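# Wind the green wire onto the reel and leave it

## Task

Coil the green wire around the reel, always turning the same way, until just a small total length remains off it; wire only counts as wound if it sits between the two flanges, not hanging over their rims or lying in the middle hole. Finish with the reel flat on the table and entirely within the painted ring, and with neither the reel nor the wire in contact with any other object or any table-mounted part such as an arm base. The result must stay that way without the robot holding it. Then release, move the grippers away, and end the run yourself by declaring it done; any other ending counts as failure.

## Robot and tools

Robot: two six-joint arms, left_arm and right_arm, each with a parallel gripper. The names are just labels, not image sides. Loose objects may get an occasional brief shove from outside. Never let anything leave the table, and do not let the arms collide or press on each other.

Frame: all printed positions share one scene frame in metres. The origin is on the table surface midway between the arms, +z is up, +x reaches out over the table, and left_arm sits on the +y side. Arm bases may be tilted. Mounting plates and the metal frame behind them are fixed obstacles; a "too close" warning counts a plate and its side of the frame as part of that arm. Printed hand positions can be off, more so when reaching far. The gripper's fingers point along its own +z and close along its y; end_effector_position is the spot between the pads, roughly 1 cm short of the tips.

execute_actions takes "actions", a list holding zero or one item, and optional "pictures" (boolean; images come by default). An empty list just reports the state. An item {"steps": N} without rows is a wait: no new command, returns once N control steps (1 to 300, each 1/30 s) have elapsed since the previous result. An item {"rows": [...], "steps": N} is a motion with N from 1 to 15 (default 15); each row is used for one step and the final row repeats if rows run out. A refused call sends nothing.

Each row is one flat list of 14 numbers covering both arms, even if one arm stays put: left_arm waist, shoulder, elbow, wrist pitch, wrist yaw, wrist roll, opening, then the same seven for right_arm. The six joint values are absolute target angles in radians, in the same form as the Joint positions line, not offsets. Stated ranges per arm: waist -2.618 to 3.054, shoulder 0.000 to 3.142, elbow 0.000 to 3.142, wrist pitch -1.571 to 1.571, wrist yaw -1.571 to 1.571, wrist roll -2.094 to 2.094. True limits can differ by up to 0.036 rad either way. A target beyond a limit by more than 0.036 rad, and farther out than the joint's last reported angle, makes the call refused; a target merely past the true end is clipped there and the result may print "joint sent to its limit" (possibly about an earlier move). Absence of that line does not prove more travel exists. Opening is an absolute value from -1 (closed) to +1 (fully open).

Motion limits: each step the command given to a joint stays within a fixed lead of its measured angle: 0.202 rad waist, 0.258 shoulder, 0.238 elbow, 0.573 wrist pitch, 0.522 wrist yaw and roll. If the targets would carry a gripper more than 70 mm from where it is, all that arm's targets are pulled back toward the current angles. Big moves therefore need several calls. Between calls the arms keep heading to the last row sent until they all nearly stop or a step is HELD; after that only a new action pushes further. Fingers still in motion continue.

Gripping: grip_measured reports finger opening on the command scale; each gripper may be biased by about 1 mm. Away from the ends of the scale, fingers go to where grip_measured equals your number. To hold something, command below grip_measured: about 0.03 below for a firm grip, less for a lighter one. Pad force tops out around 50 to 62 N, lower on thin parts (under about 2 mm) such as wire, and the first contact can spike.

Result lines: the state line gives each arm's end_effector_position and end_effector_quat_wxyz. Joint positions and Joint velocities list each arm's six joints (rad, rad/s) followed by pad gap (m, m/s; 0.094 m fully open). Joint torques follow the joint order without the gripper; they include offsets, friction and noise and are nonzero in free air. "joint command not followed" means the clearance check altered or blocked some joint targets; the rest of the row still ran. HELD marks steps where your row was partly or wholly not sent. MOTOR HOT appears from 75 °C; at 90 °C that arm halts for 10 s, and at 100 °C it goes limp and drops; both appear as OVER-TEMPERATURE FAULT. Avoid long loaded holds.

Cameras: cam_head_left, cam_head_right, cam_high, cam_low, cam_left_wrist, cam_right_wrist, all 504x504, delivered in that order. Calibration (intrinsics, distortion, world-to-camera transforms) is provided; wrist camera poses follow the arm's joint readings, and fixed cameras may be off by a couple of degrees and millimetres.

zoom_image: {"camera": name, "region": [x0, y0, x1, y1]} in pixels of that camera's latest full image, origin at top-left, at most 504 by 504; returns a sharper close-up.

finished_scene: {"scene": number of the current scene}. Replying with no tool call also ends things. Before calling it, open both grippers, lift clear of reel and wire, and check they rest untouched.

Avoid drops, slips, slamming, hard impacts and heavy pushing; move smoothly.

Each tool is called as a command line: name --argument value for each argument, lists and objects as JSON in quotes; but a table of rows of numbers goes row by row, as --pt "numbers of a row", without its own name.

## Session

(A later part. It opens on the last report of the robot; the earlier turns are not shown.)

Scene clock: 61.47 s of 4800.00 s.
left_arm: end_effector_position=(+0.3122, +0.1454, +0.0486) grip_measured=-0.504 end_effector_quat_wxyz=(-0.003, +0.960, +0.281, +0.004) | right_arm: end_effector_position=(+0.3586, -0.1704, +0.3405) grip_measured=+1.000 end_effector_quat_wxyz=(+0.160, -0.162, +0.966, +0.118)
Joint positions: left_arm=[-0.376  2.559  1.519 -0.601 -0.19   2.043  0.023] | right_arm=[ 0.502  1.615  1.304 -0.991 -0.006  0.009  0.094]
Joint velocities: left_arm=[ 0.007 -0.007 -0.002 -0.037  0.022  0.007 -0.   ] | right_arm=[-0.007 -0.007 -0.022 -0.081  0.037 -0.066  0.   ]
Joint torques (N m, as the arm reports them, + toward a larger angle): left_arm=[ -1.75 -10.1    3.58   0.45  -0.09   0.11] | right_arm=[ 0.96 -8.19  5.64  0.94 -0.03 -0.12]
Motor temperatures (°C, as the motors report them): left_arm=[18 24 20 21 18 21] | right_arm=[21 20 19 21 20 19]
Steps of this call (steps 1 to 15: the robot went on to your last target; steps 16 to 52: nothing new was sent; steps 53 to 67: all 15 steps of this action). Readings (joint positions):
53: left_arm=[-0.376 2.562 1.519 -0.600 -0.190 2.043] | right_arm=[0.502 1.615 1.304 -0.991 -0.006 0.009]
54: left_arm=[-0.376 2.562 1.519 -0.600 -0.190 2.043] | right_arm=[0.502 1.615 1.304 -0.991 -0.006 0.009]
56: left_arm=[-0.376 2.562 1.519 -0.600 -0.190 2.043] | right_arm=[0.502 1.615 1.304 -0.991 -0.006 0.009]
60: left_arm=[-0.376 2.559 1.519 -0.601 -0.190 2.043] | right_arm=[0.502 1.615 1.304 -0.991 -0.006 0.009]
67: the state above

execute_actions --actions '[{"rows":[[-0.372,2.555,1.507,-0.597,-0.19,2.05,-0.46,0.5,1.6,1.3,-1.0,0,0,1],[-0.372,2.555,1.507,-0.597,-0.19,2.05,-0.44,0.5,1.6,1.3,-1.0,0,0,1],[-0.372,2.555,1.507,-0.597,-0.19,2.0,-0.44,0.5,1.6,1.3,-1.0,0,0,1],[-0.372,2.555,1.507,-0.597,-0.19,1.9,-0.44,0.5,1.6,1.3,-1.0,0,0,1],[-0.372,2.555,1.507,-0.597,-0.19,1.8,-0.44,0.5,1.6,1.3,-1.0,0,0,1],[-0.372,2.555,1.507,-0.597,-0.19,1.7,-0.44,0.5,1.6,1.3,-1.0,0,0,1],[-0.372,2.555,1.507,-0.597,-0.19,1.0,-0.44,0.5,1.6,1.3,-1.0,0,0,1]],"steps":15}]' --pictures false

execute_actions --actions '[{"steps":25}]'

Scene clock: 64.47 s of 4800.00 s.
left_arm: end_effector_position=(+0.3130, +0.1454, +0.0508) grip_measured=-0.443 end_effector_quat_wxyz=(+0.000, +0.761, +0.649, +0.006) | right_arm: end_effector_position=(+0.3586, -0.1704, +0.3405) grip_measured=+1.000 end_effector_quat_wxyz=(+0.160, -0.162, +0.966, +0.118)
Joint positions: left_arm=[-0.376  2.553  1.519 -0.604 -0.19   1.201  0.026] | right_arm=[ 0.502  1.615  1.304 -0.991 -0.006  0.009  0.094]
Joint velocities: left_arm=[-0.007  0.002 -0.002 -0.037  0.007 -1.326  0.   ] | right_arm=[-0.002  0.007  0.012 -0.022 -0.051 -0.007  0.   ]
Joint torques (N m, as the arm reports them, + toward a larger angle): left_arm=[-1.88 -9.64  3.82  0.49 -0.04 -0.13] | right_arm=[ 1.03 -8.15  5.63  0.93 -0.03 -0.11]
Motor temperatures (°C, as the motors report them): left_arm=[18 24 20 21 18 21] | right_arm=[21 20 19 21 20 19]
Steps of this call (steps 1 to 15: the robot went on to your last target; steps 16 to 75: nothing new was sent; steps 76 to 90: all 15 steps of this action). Readings (joint positions):
76: left_arm=[-0.376 2.558 1.519 -0.601 -0.190 2.043] | right_arm=[0.502 1.615 1.304 -0.991 -0.006 0.009]
77: left_arm=[-0.376 2.555 1.519 -0.604 -0.190 2.043] | right_arm=[0.502 1.615 1.304 -0.991 -0.006 0.009]
79: left_arm=[-0.376 2.553 1.519 -0.604 -0.190 2.019] | right_arm=[0.502 1.615 1.304 -0.991 -0.006 0.009]
83: left_arm=[-0.376 2.553 1.519 -0.604 -0.190 1.755] | right_arm=[0.502 1.615 1.304 -0.991 -0.006 0.009]
90: the state above

Scene clock: 65.30 s of 4800.00 s.
left_arm: end_effector_position=(+0.3130, +0.1454, +0.0508) grip_measured=-0.443 end_effector_quat_wxyz=(+0.001, +0.699, +0.715, +0.006) | right_arm: end_effector_position=(+0.3586, -0.1704, +0.3405) grip_measured=+1.000 end_effector_quat_wxyz=(+0.160, -0.162, +0.966, +0.118)
Joint positions: left_arm=[-0.376  2.553  1.519 -0.604 -0.19   1.019  0.026] | right_arm=[ 0.502  1.615  1.304 -0.991 -0.006  0.009  0.094]
Joint velocities: left_arm=[ 0.012 -0.002  0.002  0.007  0.066 -0.007  0.   ] | right_arm=[-0.007  0.007  0.007 -0.007 -0.037  0.007  0.   ]
Joint torques (N m, as the arm reports them, + toward a larger angle): left_arm=[-1.96 -9.71  3.78  0.46 -0.02 -0.21] | right_arm=[ 0.99 -8.19  5.65  0.94 -0.03 -0.12]
Motor temperatures (°C, as the motors report them): left_arm=[18 24 20 21 18 21] | right_arm=[21 20 19 21 20 19]
Steps of this call (steps 1 to 25: the robot went on to your last target). Readings (joint positions):
1: left_arm=[-0.376 2.553 1.519 -0.604 -0.190 1.164] | right_arm=[0.502 1.615 1.304 -0.991 -0.006 0.009]
2: left_arm=[-0.376 2.553 1.519 -0.604 -0.190 1.135] | right_arm=[0.502 1.615 1.304 -0.991 -0.006 0.009]
4: left_arm=[-0.376 2.553 1.519 -0.604 -0.190 1.092] | right_arm=[0.502 1.615 1.304 -0.991 -0.006 0.009]
8: left_arm=[-0.376 2.553 1.519 -0.604 -0.190 1.049] | right_arm=[0.502 1.615 1.304 -0.991 -0.006 0.009]
25: the state above
camera_calibration (this result's frames):
cam_left_wrist: T_world_to_cam=[[-0.986781, 0.152525, -0.054775, 0.290821], [0.128391, 0.942001, 0.310081, -0.147247], [0.0988931, 0.29895, -0.949131, 0.0771813], [0, 0, 0, 1]] pos_world=[0.298249, 0.0712765, 0.134844]
cam_right_wrist: T_world_to_cam=[[0.225872, -0.945825, -0.233231, -0.163356], [-0.932276, -0.279321, 0.229872, 0.224749], [-0.282565, 0.165514, -0.944861, 0.564928], [0, 0, 0, 1]] pos_world=[0.406055, -0.185233, 0.444015]

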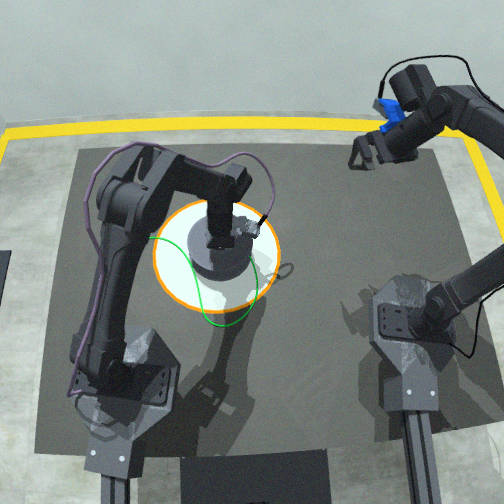

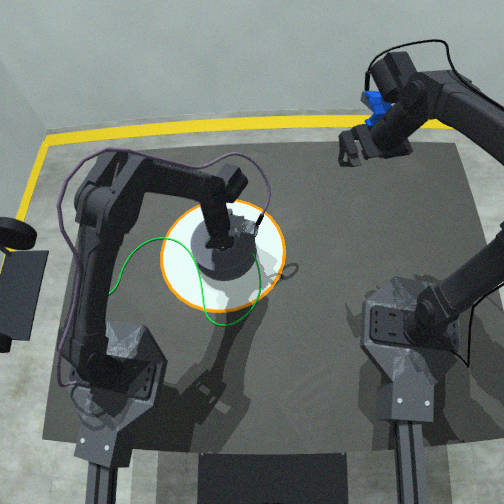

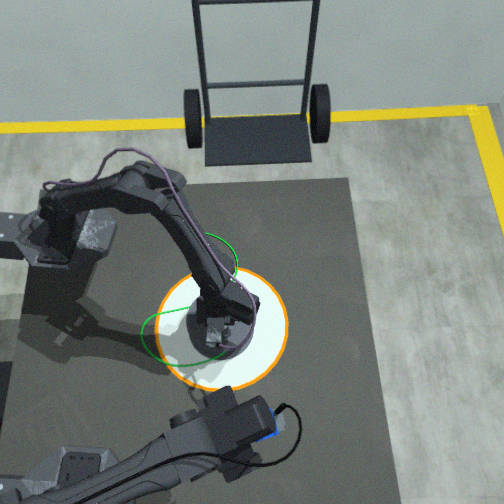

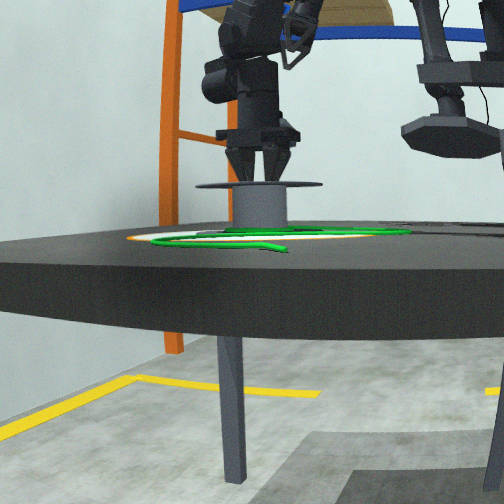

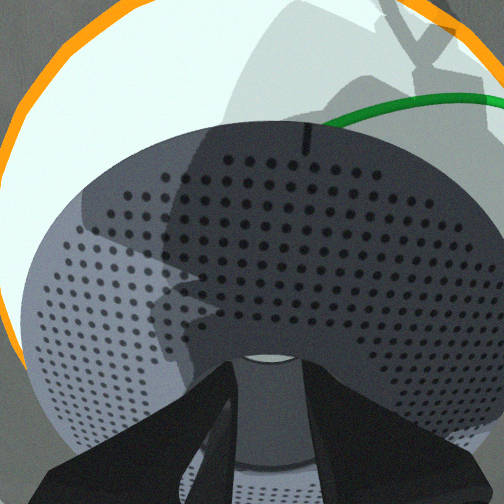

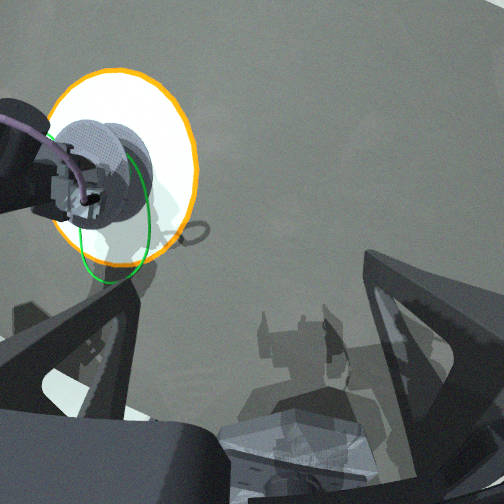

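It turns, and the wire pulls in. Continue.

execute_actions --actions '[{"rows":[[-0.372,2.555,1.507,-0.597,-0.19,0.9,-0.43,0.5,1.6,1.3,-1.0,0,0,1],[-0.372,2.555,1.507,-0.597,-0.19,0.8,-0.43,0.5,1.6,1.3,-1.0,0,0,1],[-0.372,2.555,1.507,-0.597,-0.19,0.6,-0.43,0.5,1.6,1.3,-1.0,0,0,1],[-0.372,2.555,1.507,-0.597,-0.19,-2.05,-0.43,0.5,1.6,1.3,-1.0,0,0,1]],"steps":15}]' --pictures false

execute_actions --actions '[{"steps":35}]'

Scene clock: 68.53 s of 4800.00 s.
left_arm: end_effector_position=(+0.3132, +0.1454, +0.0511) grip_measured=-0.434 end_effector_quat_wxyz=(+0.004, +0.147, +0.989, +0.004) | right_arm: end_effector_position=(+0.3586, -0.1704, +0.3405) grip_measured=+1.000 end_effector_quat_wxyz=(+0.160, -0.162, +0.966, +0.118)
Joint positions: left_arm=[-0.376  2.552  1.519 -0.604 -0.19  -0.233  0.027] | right_arm=[ 0.502  1.615  1.304 -0.991 -0.006  0.009  0.094]
Joint velocities: left_arm=[ 0.012  0.012  0.012 -0.007 -0.022 -2.762  0.   ] | right_arm=[-0.002 -0.007  0.007 -0.022  0.051 -0.081  0.   ]
Joint torques (N m, as the arm reports them, + toward a larger angle): left_arm=[-2.03 -9.49  3.56  0.48 -0.04 -0.13] | right_arm=[ 1.01 -8.25  5.65  0.94 -0.03 -0.11]
Motor temperatures (°C, as the motors report them): left_arm=[18 24 20 21 18 21] | right_arm=[21 20 19 21 20 19]
Steps of this call (steps 1 to 15: the robot went on to your last target; steps 16 to 82: nothing new was sent; steps 83 to 97: all 15 steps of this action). Readings (joint positions):
83: left_arm=[-0.376 2.553 1.519 -0.604 -0.190 1.004] | right_arm=[0.502 1.615 1.304 -0.991 -0.006 0.009]
84: left_arm=[-0.376 2.553 1.519 -0.604 -0.190 0.973] | right_arm=[0.502 1.615 1.304 -0.991 -0.006 0.009]
86: left_arm=[-0.376 2.552 1.519 -0.604 -0.190 0.824] | right_arm=[0.502 1.615 1.304 -0.991 -0.006 0.009]
90: left_arm=[-0.376 2.552 1.519 -0.604 -0.190 0.439] | right_arm=[0.502 1.615 1.304 -0.991 -0.006 0.009]
97: the state above

Scene clock: 69.70 s of 4800.00 s.
left_arm: end_effector_position=(+0.3132, +0.1454, +0.0511) grip_measured=-0.433 end_effector_quat_wxyz=(-0.006, +0.681, -0.732, +0.001) | right_arm: end_effector_position=(+0.3586, -0.1704, +0.3405) grip_measured=+1.000 end_effector_quat_wxyz=(+0.160, -0.162, +0.966, +0.118)
Joint positions: left_arm=[-0.376  2.552  1.519 -0.604 -0.19  -2.028  0.027] | right_arm=[ 0.502  1.615  1.304 -0.991 -0.006  0.009  0.094]
Joint velocities: left_arm=[ 0.012 -0.007 -0.002 -0.051 -0.007 -0.022 -0.   ] | right_arm=[-0.002 -0.002  0.007 -0.051  0.007 -0.022  0.   ]
Joint torques (N m, as the arm reports them, + toward a larger angle): left_arm=[-1.99 -9.58  3.67  0.47 -0.03 -0.18] | right_arm=[ 0.96 -8.19  5.67  0.93 -0.04 -0.11]
Motor temperatures (°C, as the motors report them): left_arm=[18 24 20 21 18 21] | right_arm=[21 20 19 21 20 19]
Steps of this call (steps 1 to 35: the robot went on to your last target). Readings (joint positions):
1: left_arm=[-0.376 2.552 1.519 -0.604 -0.190 -0.329] | right_arm=[0.502 1.615 1.304 -0.991 -0.006 0.009]
2: left_arm=[-0.376 2.552 1.519 -0.604 -0.190 -0.425] | right_arm=[0.502 1.615 1.304 -0.991 -0.006 0.009]
4: left_arm=[-0.376 2.552 1.519 -0.604 -0.190 -0.617] | right_arm=[0.502 1.615 1.304 -0.991 -0.006 0.009]
8: left_arm=[-0.376 2.552 1.519 -0.604 -0.190 -1.001] | right_arm=[0.502 1.615 1.304 -0.991 -0.006 0.009]
35: the state above
camera_calibration (this result's frames):
cam_left_wrist: T_world_to_cam=[[0.968868, -0.244463, -0.039143, -0.264602], [-0.222656, -0.929514, 0.293986, 0.235512], [-0.108253, -0.276118, -0.955008, 0.226239], [0, 0, 0, 1]] pos_world=[0.333294, 0.216695, 0.136465]
cam_right_wrist: T_world_to_cam=[[0.225872, -0.945825, -0.233231, -0.163356], [-0.932276, -0.279321, 0.229872, 0.224749], [-0.282565, 0.165514, -0.944861, 0.564928], [0, 0, 0, 1]] pos_world=[0.406055, -0.185233, 0.444015]

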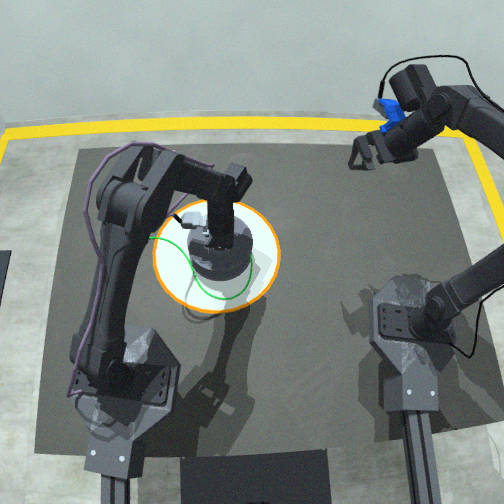

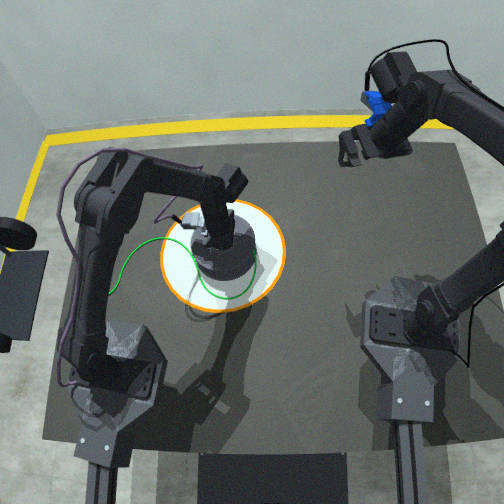

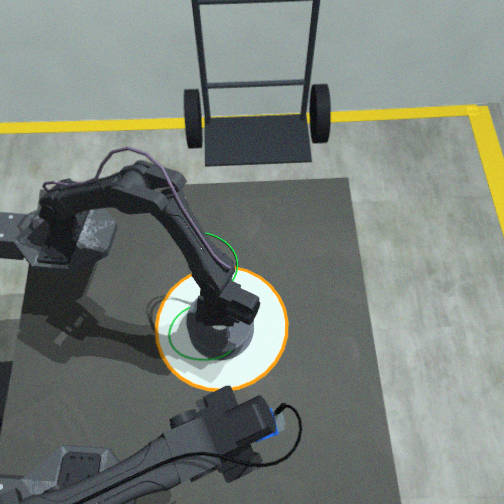

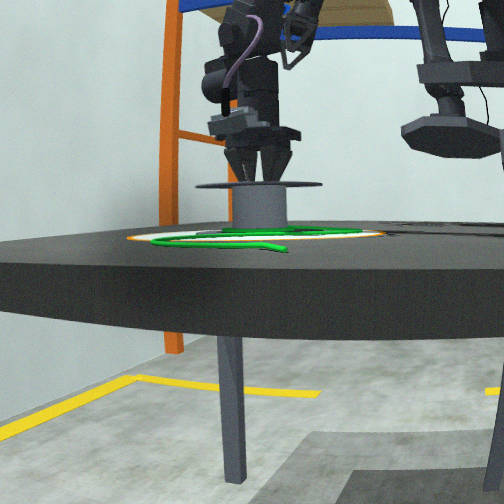

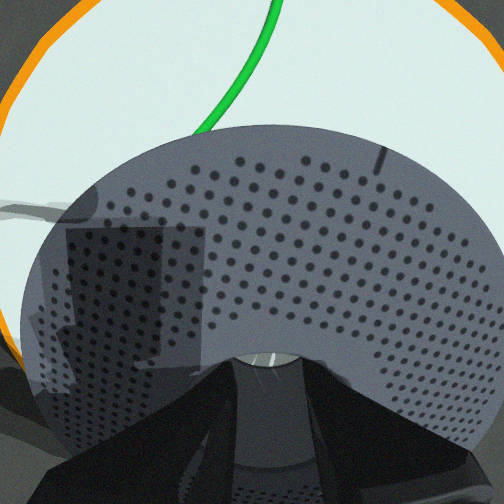

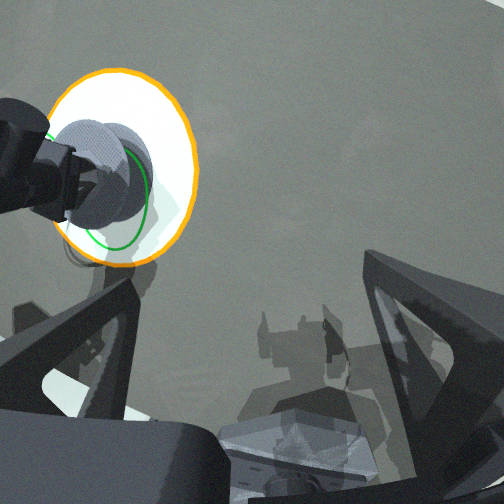

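execute_actions --actions '[{"rows":[[-0.372,2.56,1.507,-0.597,-0.19,-2.05,-0.7,0.5,1.6,1.3,-1.0,0,0,1],[-0.372,2.565,1.507,-0.597,-0.19,-2.05,-0.85,0.5,1.6,1.3,-1.0,0,0,1],[-0.372,2.565,1.507,-0.597,-0.19,-1.9,-0.85,0.5,1.6,1.3,-1.0,0,0,1],[-0.372,2.565,1.507,-0.597,-0.19,2.07,-0.85,0.5,1.6,1.3,-1.0,0,0,1]],"steps":15}]' --pictures false

execute_actions --actions '[{"steps":38}]' --pictures false

execute_actions --actions '[{"rows":[[-0.372,2.56,1.507,-0.597,-0.19,2.07,-0.65,0.5,1.6,1.3,-1.0,0,0,1],[-0.372,2.56,1.507,-0.597,-0.19,2.07,-0.55,0.5,1.6,1.3,-1.0,0,0,1],[-0.372,2.56,1.507,-0.597,-0.19,2.07,-0.5,0.5,1.6,1.3,-1.0,0,0,1],[-0.372,2.56,1.507,-0.597,-0.19,2.07,-0.47,0.5,1.6,1.3,-1.0,0,0,1],[-0.372,2.56,1.507,-0.597,-0.19,2.07,-0.44,0.5,1.6,1.3,-1.0,0,0,1],[-0.372,2.56,1.507,-0.597,-0.19,2.0,-0.44,0.5,1.6,1.3,-1.0,0,0,1],[-0.372,2.56,1.507,-0.597,-0.19,1.9,-0.44,0.5,1.6,1.3,-1.0,0,0,1],[-0.372,2.56,1.507,-0.597,-0.19,1.75,-0.44,0.5,1.6,1.3,-1.0,0,0,1],[-0.372,2.56,1.507,-0.597,-0.19,-2.07,-0.44,0.5,1.6,1.3,-1.0,0,0,1]],"steps":15}]' --pictures false

execute_actions --actions '[{"steps":45}]'

Scene clock: 74.30 s of 4800.00 s.
left_arm: end_effector_position=(+0.3106, +0.1459, +0.0466) grip_measured=-0.848 end_effector_quat_wxyz=(+0.002, -0.162, +0.987, +0.006) | right_arm: end_effector_position=(+0.3586, -0.1704, +0.3405) grip_measured=+1.000 end_effector_quat_wxyz=(+0.160, -0.162, +0.966, +0.118)
Joint positions: left_arm=[-0.376  2.564  1.519 -0.602 -0.19  -0.856  0.007] | right_arm=[ 0.502  1.615  1.304 -0.991 -0.006  0.009  0.094]
Joint velocities: left_arm=[-0.017 -0.012  0.002 -0.022  0.081  2.835  0.001] | right_arm=[-0.017 -0.002  0.007  0.007 -0.037  0.022  0.   ]
Joint torques (N m, as the arm reports them, + toward a larger angle): left_arm=[-1.9  -9.8   3.66  0.47 -0.03  0.01] | right_arm=[ 1.   -8.21  5.66  0.94 -0.02 -0.11]
Motor temperatures (°C, as the motors report them): left_arm=[18 25 19 21 18 21] | right_arm=[21 20 20 21 20 19]
Steps of this call (steps 1 to 30: the robot went on to your last target; steps 31 to 100: nothing new was sent; then 0.77 s passed at rest; steps 101 to 115: all 15 steps of this action). Readings (joint positions):
101: left_arm=[-0.376 2.552 1.519 -0.603 -0.190 -2.033] | right_arm=[0.502 1.615 1.304 -0.991 -0.006 0.009]
102: left_arm=[-0.376 2.554 1.519 -0.602 -0.190 -2.035] | right_arm=[0.502 1.615 1.304 -0.991 -0.006 0.009]
104: left_arm=[-0.376 2.559 1.519 -0.602 -0.190 -1.937] | right_arm=[0.502 1.615 1.304 -0.991 -0.006 0.009]
108: left_arm=[-0.376 2.564 1.519 -0.602 -0.190 -1.543] | right_arm=[0.502 1.615 1.304 -0.991 -0.006 0.009]
115: the state above

Scene clock: 75.57 s of 4800.00 s.
left_arm: end_effector_position=(+0.3106, +0.1459, +0.0466) grip_measured=-0.848 end_effector_quat_wxyz=(-0.005, +0.959, +0.283, +0.002) | right_arm: end_effector_position=(+0.3586, -0.1704, +0.3405) grip_measured=+1.000 end_effector_quat_wxyz=(+0.160, -0.162, +0.966, +0.118)
Joint positions: left_arm=[-0.376  2.564  1.519 -0.602 -0.19   2.037  0.007] | right_arm=[ 0.502  1.615  1.304 -0.991 -0.006  0.009  0.094]
Joint velocities: left_arm=[ 0.017 -0.007 -0.007 -0.066  0.007  0.183 -0.   ] | right_arm=[ 0.012  0.002 -0.007 -0.051  0.007  0.081  0.   ]
Joint torques (N m, as the arm reports them, + toward a larger angle): left_arm=[-2.09 -9.9   3.78  0.43  0.02  0.01] | right_arm=[ 0.97 -8.16  5.65  0.95 -0.03 -0.11]
Motor temperatures (°C, as the motors report them): left_arm=[18 25 19 21 18 21] | right_arm=[21 20 20 21 20 19]
Steps of this call (steps 1 to 38: the robot went on to your last target). Readings (joint positions):
1: left_arm=[-0.376 2.564 1.519 -0.602 -0.190 -0.758] | right_arm=[0.502 1.615 1.304 -0.991 -0.006 0.009]
2: left_arm=[-0.376 2.564 1.519 -0.602 -0.190 -0.660] | right_arm=[0.502 1.615 1.304 -0.991 -0.006 0.009]
4: left_arm=[-0.376 2.564 1.519 -0.602 -0.190 -0.463] | right_arm=[0.502 1.615 1.304 -0.991 -0.006 0.009]
8: left_arm=[-0.376 2.564 1.519 -0.602 -0.190 -0.071] | right_arm=[0.502 1.615 1.304 -0.991 -0.006 0.009]
38: the state above

Scene clock: 76.07 s of 4800.00 s.
left_arm: end_effector_position=(+0.3125, +0.1458, +0.0507) grip_measured=-0.444 end_effector_quat_wxyz=(-0.001, +0.799, +0.601, +0.005) | right_arm: end_effector_position=(+0.3586, -0.1704, +0.3405) grip_measured=+1.000 end_effector_quat_wxyz=(+0.160, -0.162, +0.966, +0.118)
Joint positions: left_arm=[-0.376  2.553  1.519 -0.606 -0.191  1.324  0.026] | right_arm=[ 0.502  1.615  1.304 -0.991 -0.006  0.009  0.094]
Joint velocities: left_arm=[-0.012 -0.002 -0.022 -0.066 -0.007 -2.791 -0.   ] | right_arm=[-0.007 -0.007 -0.012  0.022  0.022  0.007  0.   ]
Joint torques (N m, as the arm reports them, + toward a larger angle): left_arm=[-1.83 -9.27  3.81  0.53 -0.05 -0.1 ] | right_arm=[ 0.96 -8.18  5.67  0.94 -0.03 -0.12]
Motor temperatures (°C, as the motors report them): left_arm=[18 25 19 21 18 21] | right_arm=[21 20 20 21 20 19]
Steps of this call (steps 1 to 15: all 15 steps of this action). Readings (joint positions):
1: left_arm=[-0.376 2.564 1.519 -0.602 -0.190 2.043] | right_arm=[0.502 1.615 1.304 -0.991 -0.006 0.009]
2: left_arm=[-0.376 2.564 1.519 -0.600 -0.190 2.046] | right_arm=[0.502 1.615 1.304 -0.991 -0.006 0.009]
4: left_arm=[-0.376 2.560 1.519 -0.605 -0.191 2.051] | right_arm=[0.502 1.615 1.304 -0.991 -0.006 0.009]
8: left_arm=[-0.376 2.554 1.519 -0.606 -0.191 1.984] | right_arm=[0.502 1.615 1.304 -0.991 -0.006 0.009]
15: the state above

Scene clock: 77.57 s of 4800.00 s.
left_arm: end_effector_position=(+0.3125, +0.1458, +0.0507) grip_measured=-0.443 end_effector_quat_wxyz=(-0.006, +0.683, -0.730, -0.001) | right_arm: end_effector_position=(+0.3586, -0.1704, +0.3405) grip_measured=+1.000 end_effector_quat_wxyz=(+0.160, -0.162, +0.966, +0.118)
Joint positions: left_arm=[-0.376  2.553  1.519 -0.606 -0.191 -2.034  0.026] | right_arm=[ 0.502  1.615  1.304 -0.991 -0.006  0.009  0.094]
Joint velocities: left_arm=[-0.017 -0.002 -0.007 -0.066 -0.007 -0.168  0.   ] | right_arm=[-0.002 -0.002  0.012  0.066 -0.051  0.066  0.   ]
Joint torques (N m, as the arm reports them, + toward a larger angle): left_arm=[-1.95 -9.31  3.76  0.56 -0.03 -0.22] | right_arm=[ 0.97 -8.18  5.65  0.94 -0.03 -0.11]
Motor temperatures (°C, as the motors report them): left_arm=[18 25 19 21 18 21] | right_arm=[21 20 20 21 20 19]
Steps of this call (steps 1 to 45: the robot went on to your last target). Readings (joint positions):
1: left_arm=[-0.376 2.553 1.519 -0.606 -0.191 1.228] | right_arm=[0.502 1.615 1.304 -0.991 -0.006 0.009]
2: left_arm=[-0.376 2.553 1.519 -0.606 -0.191 1.132] | right_arm=[0.502 1.615 1.304 -0.991 -0.006 0.009]
4: left_arm=[-0.376 2.553 1.519 -0.606 -0.191 0.940] | right_arm=[0.502 1.615 1.304 -0.991 -0.006 0.009]
8: left_arm=[-0.376 2.553 1.519 -0.606 -0.191 0.556] | right_arm=[0.502 1.615 1.304 -0.991 -0.006 0.009]
45: the state above
camera_calibration (this result's frames):
cam_left_wrist: T_world_to_cam=[[0.970087, -0.239059, -0.0422178, -0.264815], [-0.216762, -0.931303, 0.292728, 0.234349], [-0.109297, -0.274821, -0.955263, 0.225994], [0, 0, 0, 1]] pos_world=[0.332392, 0.217052, 0.136104]
cam_right_wrist: T_world_to_cam=[[0.225872, -0.945825, -0.233231, -0.163356], [-0.932276, -0.279321, 0.229872, 0.224749], [-0.282565, 0.165514, -0.944861, 0.564928], [0, 0, 0, 1]] pos_world=[0.406055, -0.185233, 0.444015]

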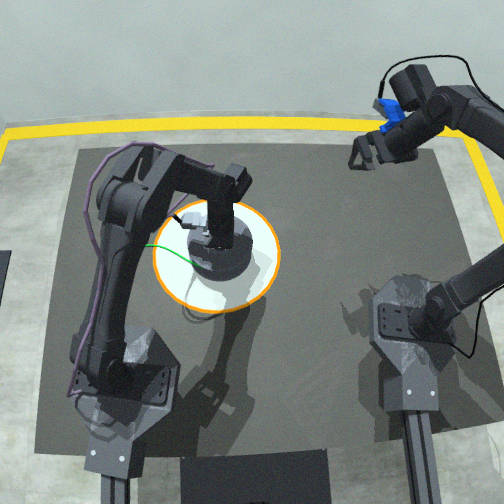

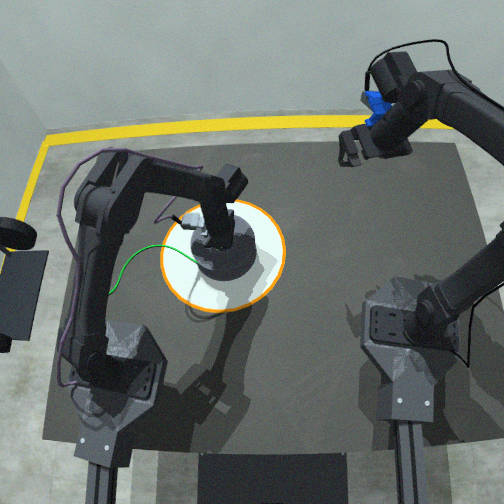

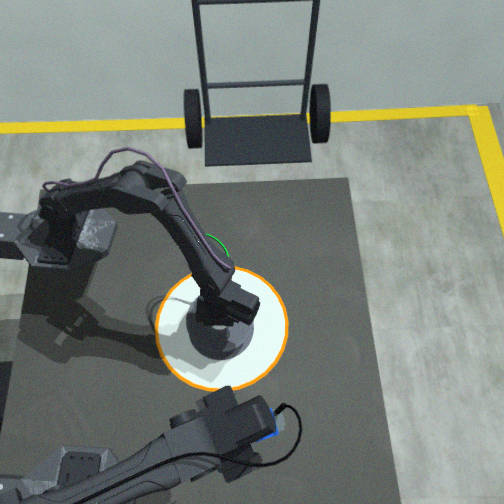

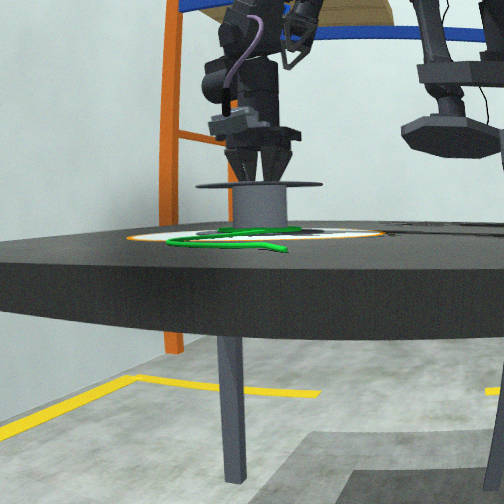

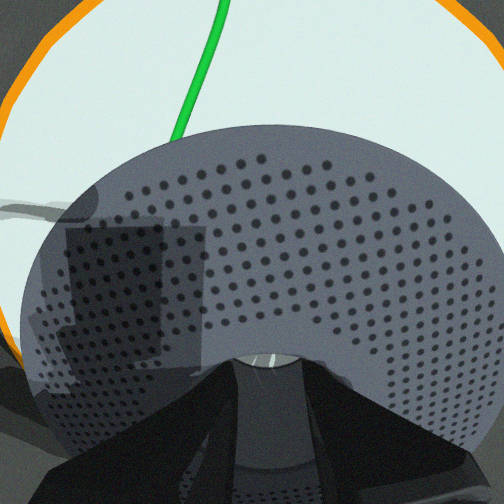

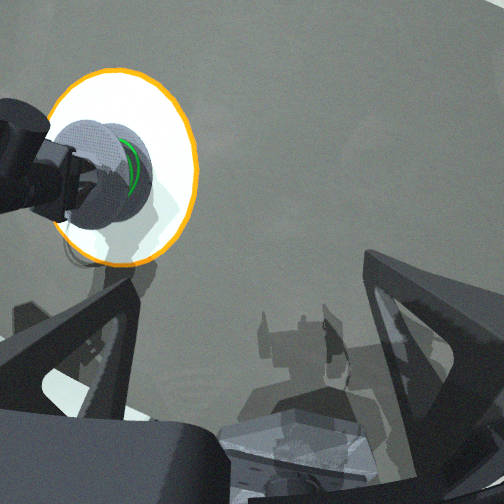

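Excellent. Two more strokes.

execute_actions --actions '[{"rows":[[-0.372,2.56,1.507,-0.597,-0.19,-2.05,-0.7,0.5,1.6,1.3,-1.0,0,0,1],[-0.372,2.565,1.507,-0.597,-0.19,-2.05,-0.85,0.5,1.6,1.3,-1.0,0,0,1],[-0.372,2.565,1.507,-0.597,-0.19,-1.9,-0.85,0.5,1.6,1.3,-1.0,0,0,1],[-0.372,2.565,1.507,-0.597,-0.19,2.07,-0.85,0.5,1.6,1.3,-1.0,0,0,1]],"steps":15}]' --pictures false

execute_actions --actions '[{"steps":34}]' --pictures false

execute_actions --actions '[{"rows":[[-0.372,2.56,1.507,-0.597,-0.19,2.07,-0.65,0.5,1.6,1.3,-1.0,0,0,1],[-0.372,2.56,1.507,-0.597,-0.19,2.07,-0.55,0.5,1.6,1.3,-1.0,0,0,1],[-0.372,2.56,1.507,-0.597,-0.19,2.07,-0.5,0.5,1.6,1.3,-1.0,0,0,1],[-0.372,2.56,1.507,-0.597,-0.19,2.07,-0.47,0.5,1.6,1.3,-1.0,0,0,1],[-0.372,2.56,1.507,-0.597,-0.19,2.07,-0.44,0.5,1.6,1.3,-1.0,0,0,1],[-0.372,2.56,1.507,-0.597,-0.19,1.95,-0.44,0.5,1.6,1.3,-1.0,0,0,1],[-0.372,2.56,1.507,-0.597,-0.19,1.85,-0.44,0.5,1.6,1.3,-1.0,0,0,1],[-0.372,2.56,1.507,-0.597,-0.19,1.7,-0.44,0.5,1.6,1.3,-1.0,0,0,1],[-0.372,2.56,1.507,-0.597,-0.19,-2.07,-0.44,0.5,1.6,1.3,-1.0,0,0,1]],"steps":15}]' --pictures false

execute_actions --actions '[{"steps":41}]' --pictures false

execute_actions --actions '[{"rows":[[-0.372,2.56,1.507,-0.597,-0.19,-2.05,-0.7,0.5,1.6,1.3,-1.0,0,0,1],[-0.372,2.565,1.507,-0.597,-0.19,-2.05,-0.85,0.5,1.6,1.3,-1.0,0,0,1],[-0.372,2.565,1.507,-0.597,-0.19,-1.9,-0.85,0.5,1.6,1.3,-1.0,0,0,1],[-0.372,2.565,1.507,-0.597,-0.19,2.07,-0.85,0.5,1.6,1.3,-1.0,0,0,1]],"steps":15}]' --pictures false

execute_actions --actions '[{"steps":34}]' --pictures false

execute_actions --actions '[{"rows":[[-0.372,2.56,1.507,-0.597,-0.19,2.07,-0.65,0.5,1.6,1.3,-1.0,0,0,1],[-0.372,2.56,1.507,-0.597,-0.19,2.07,-0.55,0.5,1.6,1.3,-1.0,0,0,1],[-0.372,2.56,1.507,-0.597,-0.19,2.07,-0.5,0.5,1.6,1.3,-1.0,0,0,1],[-0.372,2.56,1.507,-0.597,-0.19,2.07,-0.47,0.5,1.6,1.3,-1.0,0,0,1],[-0.372,2.56,1.507,-0.597,-0.19,2.07,-0.44,0.5,1.6,1.3,-1.0,0,0,1],[-0.372,2.56,1.507,-0.597,-0.19,1.95,-0.44,0.5,1.6,1.3,-1.0,0,0,1],[-0.372,2.56,1.507,-0.597,-0.19,1.85,-0.44,0.5,1.6,1.3,-1.0,0,0,1],[-0.372,2.56,1.507,-0.597,-0.19,1.7,-0.44,0.5,1.6,1.3,-1.0,0,0,1],[-0.372,2.56,1.507,-0.597,-0.19,-2.07,-0.44,0.5,1.6,1.3,-1.0,0,0,1]],"steps":15}]' --pictures false

execute_actions --actions '[{"steps":43}]'

Scene clock: 82.93 s of 4800.00 s.
left_arm: end_effector_position=(+0.3104, +0.1462, +0.0466) grip_measured=-0.848 end_effector_quat_wxyz=(+0.001, -0.168, +0.986, +0.006) | right_arm: end_effector_position=(+0.3586, -0.1704, +0.3405) grip_measured=+1.000 end_effector_quat_wxyz=(+0.160, -0.162, +0.966, +0.118)
Joint positions: left_arm=[-0.376  2.564  1.519 -0.604 -0.191 -0.868  0.007] | right_arm=[ 0.502  1.615  1.304 -0.991 -0.006  0.009  0.094]
Joint velocities: left_arm=[-0.007 -0.012 -0.002  0.095 -0.051  2.733  0.   ] | right_arm=[ 0.002 -0.002  0.012 -0.066 -0.11   0.081  0.   ]
Joint torques (N m, as the arm reports them, + toward a larger angle): left_arm=[-1.83 -9.75  3.62  0.45 -0.06  0.03] | right_arm=[ 1.   -8.19  5.65  0.95 -0.02 -0.13]
Motor temperatures (°C, as the motors report them): left_arm=[18 25 19 21 18 21] | right_arm=[21 20 20 21 20 19]
Steps of this call (steps 1 to 30: the robot went on to your last target; steps 31 to 100: nothing new was sent; then 1.53 s passed at rest; steps 101 to 115: all 15 steps of this action). Readings (joint positions):
101: left_arm=[-0.376 2.553 1.519 -0.605 -0.191 -2.051] | right_arm=[0.502 1.615 1.304 -0.991 -0.006 0.009]
102: left_arm=[-0.376 2.555 1.519 -0.604 -0.191 -2.051] | right_arm=[0.502 1.615 1.304 -0.991 -0.006 0.009]
104: left_arm=[-0.376 2.560 1.519 -0.604 -0.191 -1.949] | right_arm=[0.502 1.615 1.304 -0.991 -0.006 0.009]
108: left_arm=[-0.376 2.564 1.519 -0.604 -0.191 -1.555] | right_arm=[0.502 1.615 1.304 -0.991 -0.006 0.009]
115: the state above

Scene clock: 84.07 s of 4800.00 s.
left_arm: end_effector_position=(+0.3104, +0.1462, +0.0466) grip_measured=-0.848 end_effector_quat_wxyz=(-0.006, +0.954, +0.301, +0.002) | right_arm: end_effector_position=(+0.3586, -0.1704, +0.3405) grip_measured=+1.000 end_effector_quat_wxyz=(+0.160, -0.162, +0.966, +0.118)
Joint positions: left_arm=[-0.376  2.564  1.519 -0.604 -0.191  1.999  0.007] | right_arm=[ 0.502  1.615  1.304 -0.991 -0.006  0.009  0.094]
Joint velocities: left_arm=[-0.012 -0.012 -0.002 -0.007 -0.081  0.432 -0.001] | right_arm=[-0.017 -0.007 -0.012 -0.051 -0.022  0.007  0.   ]
Joint torques (N m, as the arm reports them, + toward a larger angle): left_arm=[-1.94 -9.7   3.75  0.46 -0.02  0.14] | right_arm=[ 0.96 -8.2   5.65  0.95 -0.02 -0.12]
Motor temperatures (°C, as the motors report them): left_arm=[18 25 19 21 18 21] | right_arm=[21 20 20 21 20 19]
Steps of this call (steps 1 to 34: the robot went on to your last target). Readings (joint positions):
1: left_arm=[-0.376 2.564 1.519 -0.604 -0.191 -0.770] | right_arm=[0.502 1.615 1.304 -0.991 -0.006 0.009]
2: left_arm=[-0.376 2.564 1.519 -0.604 -0.191 -0.672] | right_arm=[0.502 1.615 1.304 -0.991 -0.006 0.009]
4: left_arm=[-0.376 2.564 1.519 -0.604 -0.191 -0.476] | right_arm=[0.502 1.615 1.304 -0.991 -0.006 0.009]
8: left_arm=[-0.376 2.564 1.519 -0.604 -0.191 -0.083] | right_arm=[0.502 1.615 1.304 -0.991 -0.006 0.009]
34: the state above

Scene clock: 84.57 s of 4800.00 s.
left_arm: end_effector_position=(+0.3123, +0.1460, +0.0505) grip_measured=-0.444 end_effector_quat_wxyz=(-0.002, +0.790, +0.612, +0.006) | right_arm: end_effector_position=(+0.3586, -0.1704, +0.3405) grip_measured=+1.000 end_effector_quat_wxyz=(+0.160, -0.162, +0.966, +0.118)
Joint positions: left_arm=[-0.376  2.554  1.519 -0.607 -0.191  1.294  0.026] | right_arm=[ 0.502  1.615  1.304 -0.991 -0.006  0.009  0.094]
Joint velocities: left_arm=[ 0.017  0.007 -0.007  0.051  0.037 -2.806  0.001] | right_arm=[ 0.002 -0.002  0.012 -0.007 -0.022 -0.037  0.   ]
Joint torques (N m, as the arm reports them, + toward a larger angle): left_arm=[-1.87 -9.34  3.63  0.53 -0.04 -0.17] | right_arm=[ 0.96 -8.19  5.67  0.93 -0.03 -0.12]
Motor temperatures (°C, as the motors report them): left_arm=[18 25 19 21 18 21] | right_arm=[21 20 20 21 20 19]
Steps of this call (steps 1 to 15: all 15 steps of this action). Readings (joint positions):
1: left_arm=[-0.376 2.564 1.519 -0.604 -0.191 2.012] | right_arm=[0.502 1.615 1.304 -0.991 -0.006 0.009]
2: left_arm=[-0.376 2.564 1.519 -0.602 -0.191 2.022] | right_arm=[0.502 1.615 1.304 -0.991 -0.006 0.009]
4: left_arm=[-0.376 2.560 1.519 -0.606 -0.191 2.035] | right_arm=[0.502 1.615 1.304 -0.991 -0.006 0.009]
8: left_arm=[-0.376 2.554 1.519 -0.607 -0.191 1.955] | right_arm=[0.502 1.615 1.304 -0.991 -0.006 0.009]
15: the state above

Scene clock: 85.93 s of 4800.00 s.
left_arm: end_effector_position=(+0.3123, +0.1460, +0.0505) grip_measured=-0.444 end_effector_quat_wxyz=(-0.006, +0.675, -0.738, -0.001) | right_arm: end_effector_position=(+0.3586, -0.1704, +0.3405) grip_measured=+1.000 end_effector_quat_wxyz=(+0.160, -0.162, +0.966, +0.118)
Joint positions: left_arm=[-0.376  2.554  1.519 -0.607 -0.191 -2.01   0.026] | right_arm=[ 0.502  1.615  1.304 -0.991 -0.006  0.009  0.094]
Joint velocities: left_arm=[ 0.007  0.002  0.012  0.037 -0.081 -0.242 -0.   ] | right_arm=[-0.022  0.027 -0.007 -0.022  0.066  0.007  0.   ]
Joint torques (N m, as the arm reports them, + toward a larger angle): left_arm=[-1.92 -9.29  3.72  0.49 -0.05 -0.25] | right_arm=[ 0.99 -8.22  5.66  0.94 -0.03 -0.11]
Motor temperatures (°C, as the motors report them): left_arm=[18 25 19 21 18 21] | right_arm=[21 20 20 21 20 19]
Steps of this call (steps 1 to 41: the robot went on to your last target). Readings (joint positions):
1: left_arm=[-0.376 2.554 1.519 -0.607 -0.191 1.198] | right_arm=[0.502 1.615 1.304 -0.991 -0.006 0.009]
2: left_arm=[-0.376 2.554 1.519 -0.607 -0.191 1.103] | right_arm=[0.502 1.615 1.304 -0.991 -0.006 0.009]
4: left_arm=[-0.376 2.554 1.519 -0.607 -0.191 0.912] | right_arm=[0.502 1.615 1.304 -0.991 -0.006 0.009]
8: left_arm=[-0.376 2.554 1.519 -0.607 -0.191 0.529] | right_arm=[0.502 1.615 1.304 -0.991 -0.006 0.009]
41: the state above

Scene clock: 86.43 s of 4800.00 s.
left_arm: end_effector_position=(+0.3102, +0.1465, +0.0465) grip_measured=-0.848 end_effector_quat_wxyz=(+0.001, -0.157, +0.988, +0.007) | right_arm: end_effector_position=(+0.3586, -0.1704, +0.3405) grip_measured=+1.000 end_effector_quat_wxyz=(+0.160, -0.162, +0.966, +0.118)
Joint positions: left_arm=[-0.375  2.564  1.519 -0.605 -0.191 -0.846  0.007] | right_arm=[ 0.502  1.615  1.304 -0.991 -0.006  0.009  0.094]
Joint velocities: left_arm=[ 0.007 -0.012 -0.017 -0.066 -0.007  2.821 -0.001] | right_arm=[-0.017 -0.022  0.012  0.022  0.022 -0.139  0.   ]
Joint torques (N m, as the arm reports them, + toward a larger angle): left_arm=[-2.02 -9.92  3.62  0.44 -0.11  0.09] | right_arm=[ 0.99 -8.18  5.65  0.94 -0.02 -0.12]
Motor temperatures (°C, as the motors report them): left_arm=[18 25 19 21 18 21] | right_arm=[21 20 20 21 20 19]
Steps of this call (steps 1 to 15: all 15 steps of this action). Readings (joint positions):
1: left_arm=[-0.376 2.554 1.519 -0.606 -0.191 -2.017] | right_arm=[0.502 1.615 1.304 -0.991 -0.006 0.009]
2: left_arm=[-0.376 2.555 1.519 -0.605 -0.191 -2.022] | right_arm=[0.502 1.615 1.304 -0.991 -0.006 0.009]
4: left_arm=[-0.375 2.561 1.519 -0.605 -0.191 -1.927] | right_arm=[0.502 1.615 1.304 -0.991 -0.006 0.009]
8: left_arm=[-0.375 2.564 1.519 -0.605 -0.191 -1.533] | right_arm=[0.502 1.615 1.304 -0.991 -0.006 0.009]
15: the state above

Scene clock: 87.57 s of 4800.00 s.
left_arm: end_effector_position=(+0.3102, +0.1465, +0.0465) grip_measured=-0.848 end_effector_quat_wxyz=(-0.007, +0.954, +0.300, +0.002) | right_arm: end_effector_position=(+0.3586, -0.1704, +0.3405) grip_measured=+1.000 end_effector_quat_wxyz=(+0.160, -0.162, +0.966, +0.118)
Joint positions: left_arm=[-0.375  2.564  1.519 -0.605 -0.191  2.002  0.007] | right_arm=[ 0.502  1.615  1.304 -0.991 -0.006  0.009  0.094]
Joint velocities: left_arm=[ 0.007 -0.012  0.002 -0.022  0.066  0.33  -0.001] | right_arm=[-0.012 -0.007 -0.002 -0.051 -0.007 -0.022  0.   ]
Joint torques (N m, as the arm reports them, + toward a larger angle): left_arm=[-1.92 -9.73  3.69  0.5  -0.04  0.09] | right_arm=[ 0.99 -8.23  5.67  0.94 -0.03 -0.12]
Motor temperatures (°C, as the motors report them): left_arm=[18 25 19 21 18 21] | right_arm=[21 20 20 21 20 19]
Steps of this call (steps 1 to 34: the robot went on to your last target). Readings (joint positions):
1: left_arm=[-0.375 2.564 1.519 -0.605 -0.191 -0.748] | right_arm=[0.502 1.615 1.304 -0.991 -0.006 0.009]
2: left_arm=[-0.375 2.564 1.519 -0.605 -0.191 -0.650] | right_arm=[0.502 1.615 1.304 -0.991 -0.006 0.009]
4: left_arm=[-0.375 2.564 1.519 -0.605 -0.191 -0.453] | right_arm=[0.502 1.615 1.304 -0.991 -0.006 0.009]
8: left_arm=[-0.375 2.564 1.519 -0.605 -0.191 -0.061] | right_arm=[0.502 1.615 1.304 -0.991 -0.006 0.009]
34: the state above

Scene clock: 88.07 s of 4800.00 s.
left_arm: end_effector_position=(+0.3126, +0.1461, +0.0505) grip_measured=-0.444 end_effector_quat_wxyz=(-0.002, +0.790, +0.613, +0.006) | right_arm: end_effector_position=(+0.3586, -0.1704, +0.3405) grip_measured=+1.000 end_effector_quat_wxyz=(+0.160, -0.162, +0.966, +0.118)
Joint positions: left_arm=[-0.375  2.554  1.519 -0.606 -0.192  1.295  0.026] | right_arm=[ 0.502  1.615  1.304 -0.991 -0.006  0.009  0.094]
Joint velocities: left_arm=[-0.027 -0.007 -0.002 -0.007 -0.022 -2.762 -0.   ] | right_arm=[ 0.002 -0.022  0.007 -0.066  0.051 -0.022  0.   ]
Joint torques (N m, as the arm reports them, + toward a larger angle): left_arm=[-1.94 -9.17  3.54  0.47 -0.04 -0.16] | right_arm=[ 0.99 -8.21  5.67  0.94 -0.03 -0.11]
Motor temperatures (°C, as the motors report them): left_arm=[18 25 19 21 18 21] | right_arm=[21 21 20 21 20 19]
Steps of this call (steps 1 to 15: all 15 steps of this action). Readings (joint positions):
1: left_arm=[-0.375 2.564 1.519 -0.605 -0.191 2.014] | right_arm=[0.502 1.615 1.304 -0.991 -0.006 0.009]
2: left_arm=[-0.375 2.564 1.519 -0.602 -0.191 2.024] | right_arm=[0.502 1.615 1.304 -0.991 -0.006 0.009]
4: left_arm=[-0.375 2.560 1.519 -0.606 -0.192 2.036] | right_arm=[0.502 1.615 1.304 -0.991 -0.006 0.009]
8: left_arm=[-0.375 2.554 1.519 -0.606 -0.192 1.955] | right_arm=[0.502 1.615 1.304 -0.991 -0.006 0.009]
15: the state above

Scene clock: 89.50 s of 4800.00 s.
left_arm: end_effector_position=(+0.3126, +0.1461, +0.0505) grip_measured=-0.444 end_effector_quat_wxyz=(-0.006, +0.680, -0.733, -0.001) | right_arm: end_effector_position=(+0.3586, -0.1704, +0.3405) grip_measured=+1.000 end_effector_quat_wxyz=(+0.160, -0.162, +0.966, +0.118)
Joint positions: left_arm=[-0.375  2.554  1.519 -0.606 -0.192 -2.025  0.026] | right_arm=[ 0.502  1.615  1.304 -0.991 -0.006  0.009  0.094]
Joint velocities: left_arm=[ 0.007 -0.027  0.007 -0.007 -0.022 -0.125 -0.   ] | right_arm=[ 0.002 -0.017  0.012 -0.081 -0.007  0.022  0.   ]
Joint torques (N m, as the arm reports them, + toward a larger angle): left_arm=[-2.1  -9.38  3.65  0.5   0.   -0.21] | right_arm=[ 0.96 -8.2   5.65  0.94 -0.02 -0.12]
Motor temperatures (°C, as the motors report them): left_arm=[18 25 19 21 18 21] | right_arm=[21 21 20 21 20 19]
Steps of this call (steps 1 to 43: the robot went on to your last target). Readings (joint positions):
1: left_arm=[-0.375 2.554 1.519 -0.606 -0.192 1.199] | right_arm=[0.502 1.615 1.304 -0.991 -0.006 0.009]
2: left_arm=[-0.375 2.554 1.519 -0.606 -0.192 1.103] | right_arm=[0.502 1.615 1.304 -0.991 -0.006 0.009]
4: left_arm=[-0.375 2.554 1.519 -0.606 -0.192 0.912] | right_arm=[0.502 1.615 1.304 -0.991 -0.006 0.009]
8: left_arm=[-0.375 2.554 1.519 -0.606 -0.192 0.529] | right_arm=[0.502 1.615 1.304 -0.991 -0.006 0.009]
43: the state above
camera_calibration (this result's frames):
cam_left_wrist: T_world_to_cam=[[0.967938, -0.247578, -0.0424297, -0.262883], [-0.225022, -0.929714, 0.291541, 0.237139], [-0.111627, -0.272646, -0.955617, 0.226356], [0, 0, 0, 1]] pos_world=[0.333083, 0.217103, 0.136019]
cam_right_wrist: T_world_to_cam=[[0.225872, -0.945825, -0.233231, -0.163356], [-0.932276, -0.279321, 0.229872, 0.224749], [-0.282565, 0.165514, -0.944861, 0.564928], [0, 0, 0, 1]] pos_world=[0.406055, -0.185233, 0.444015]

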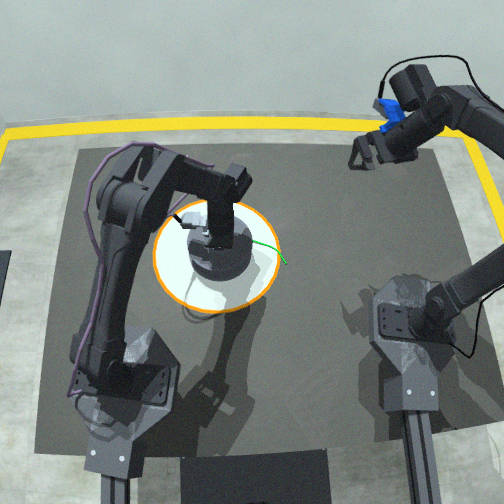

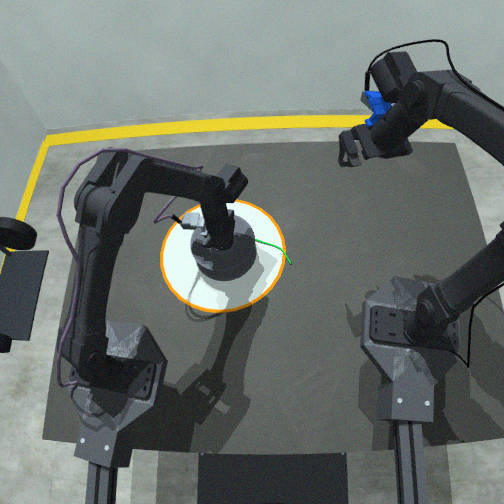

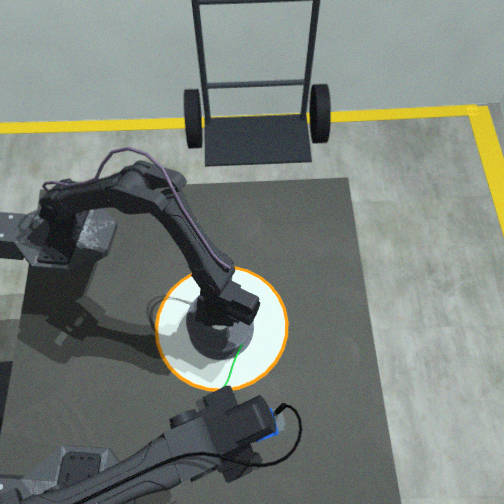

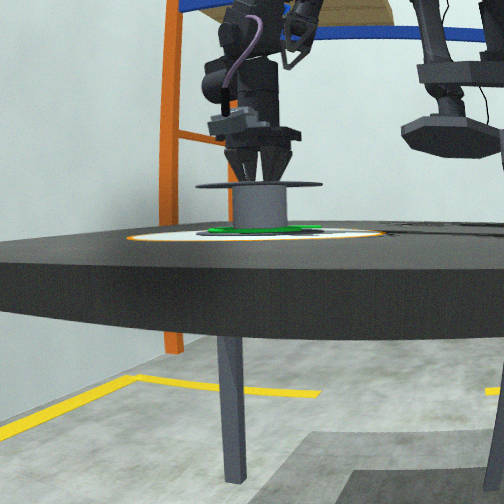

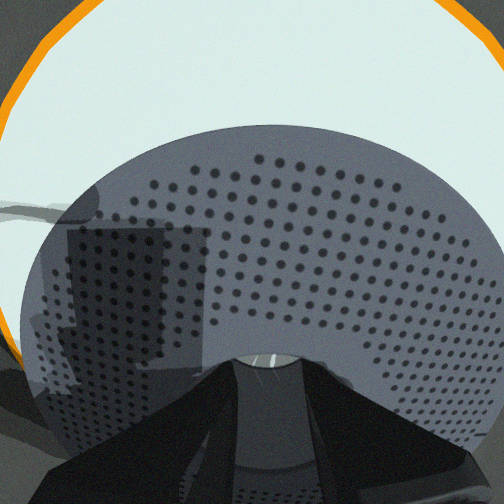

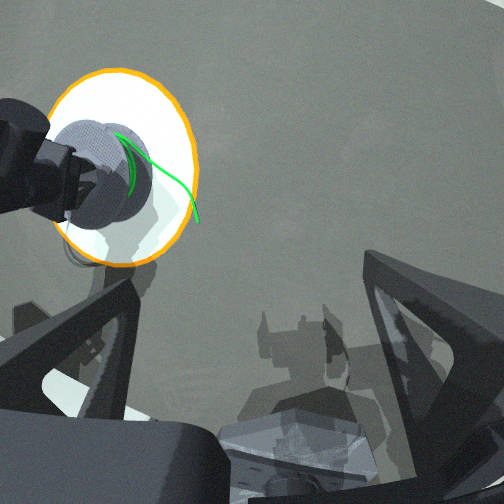

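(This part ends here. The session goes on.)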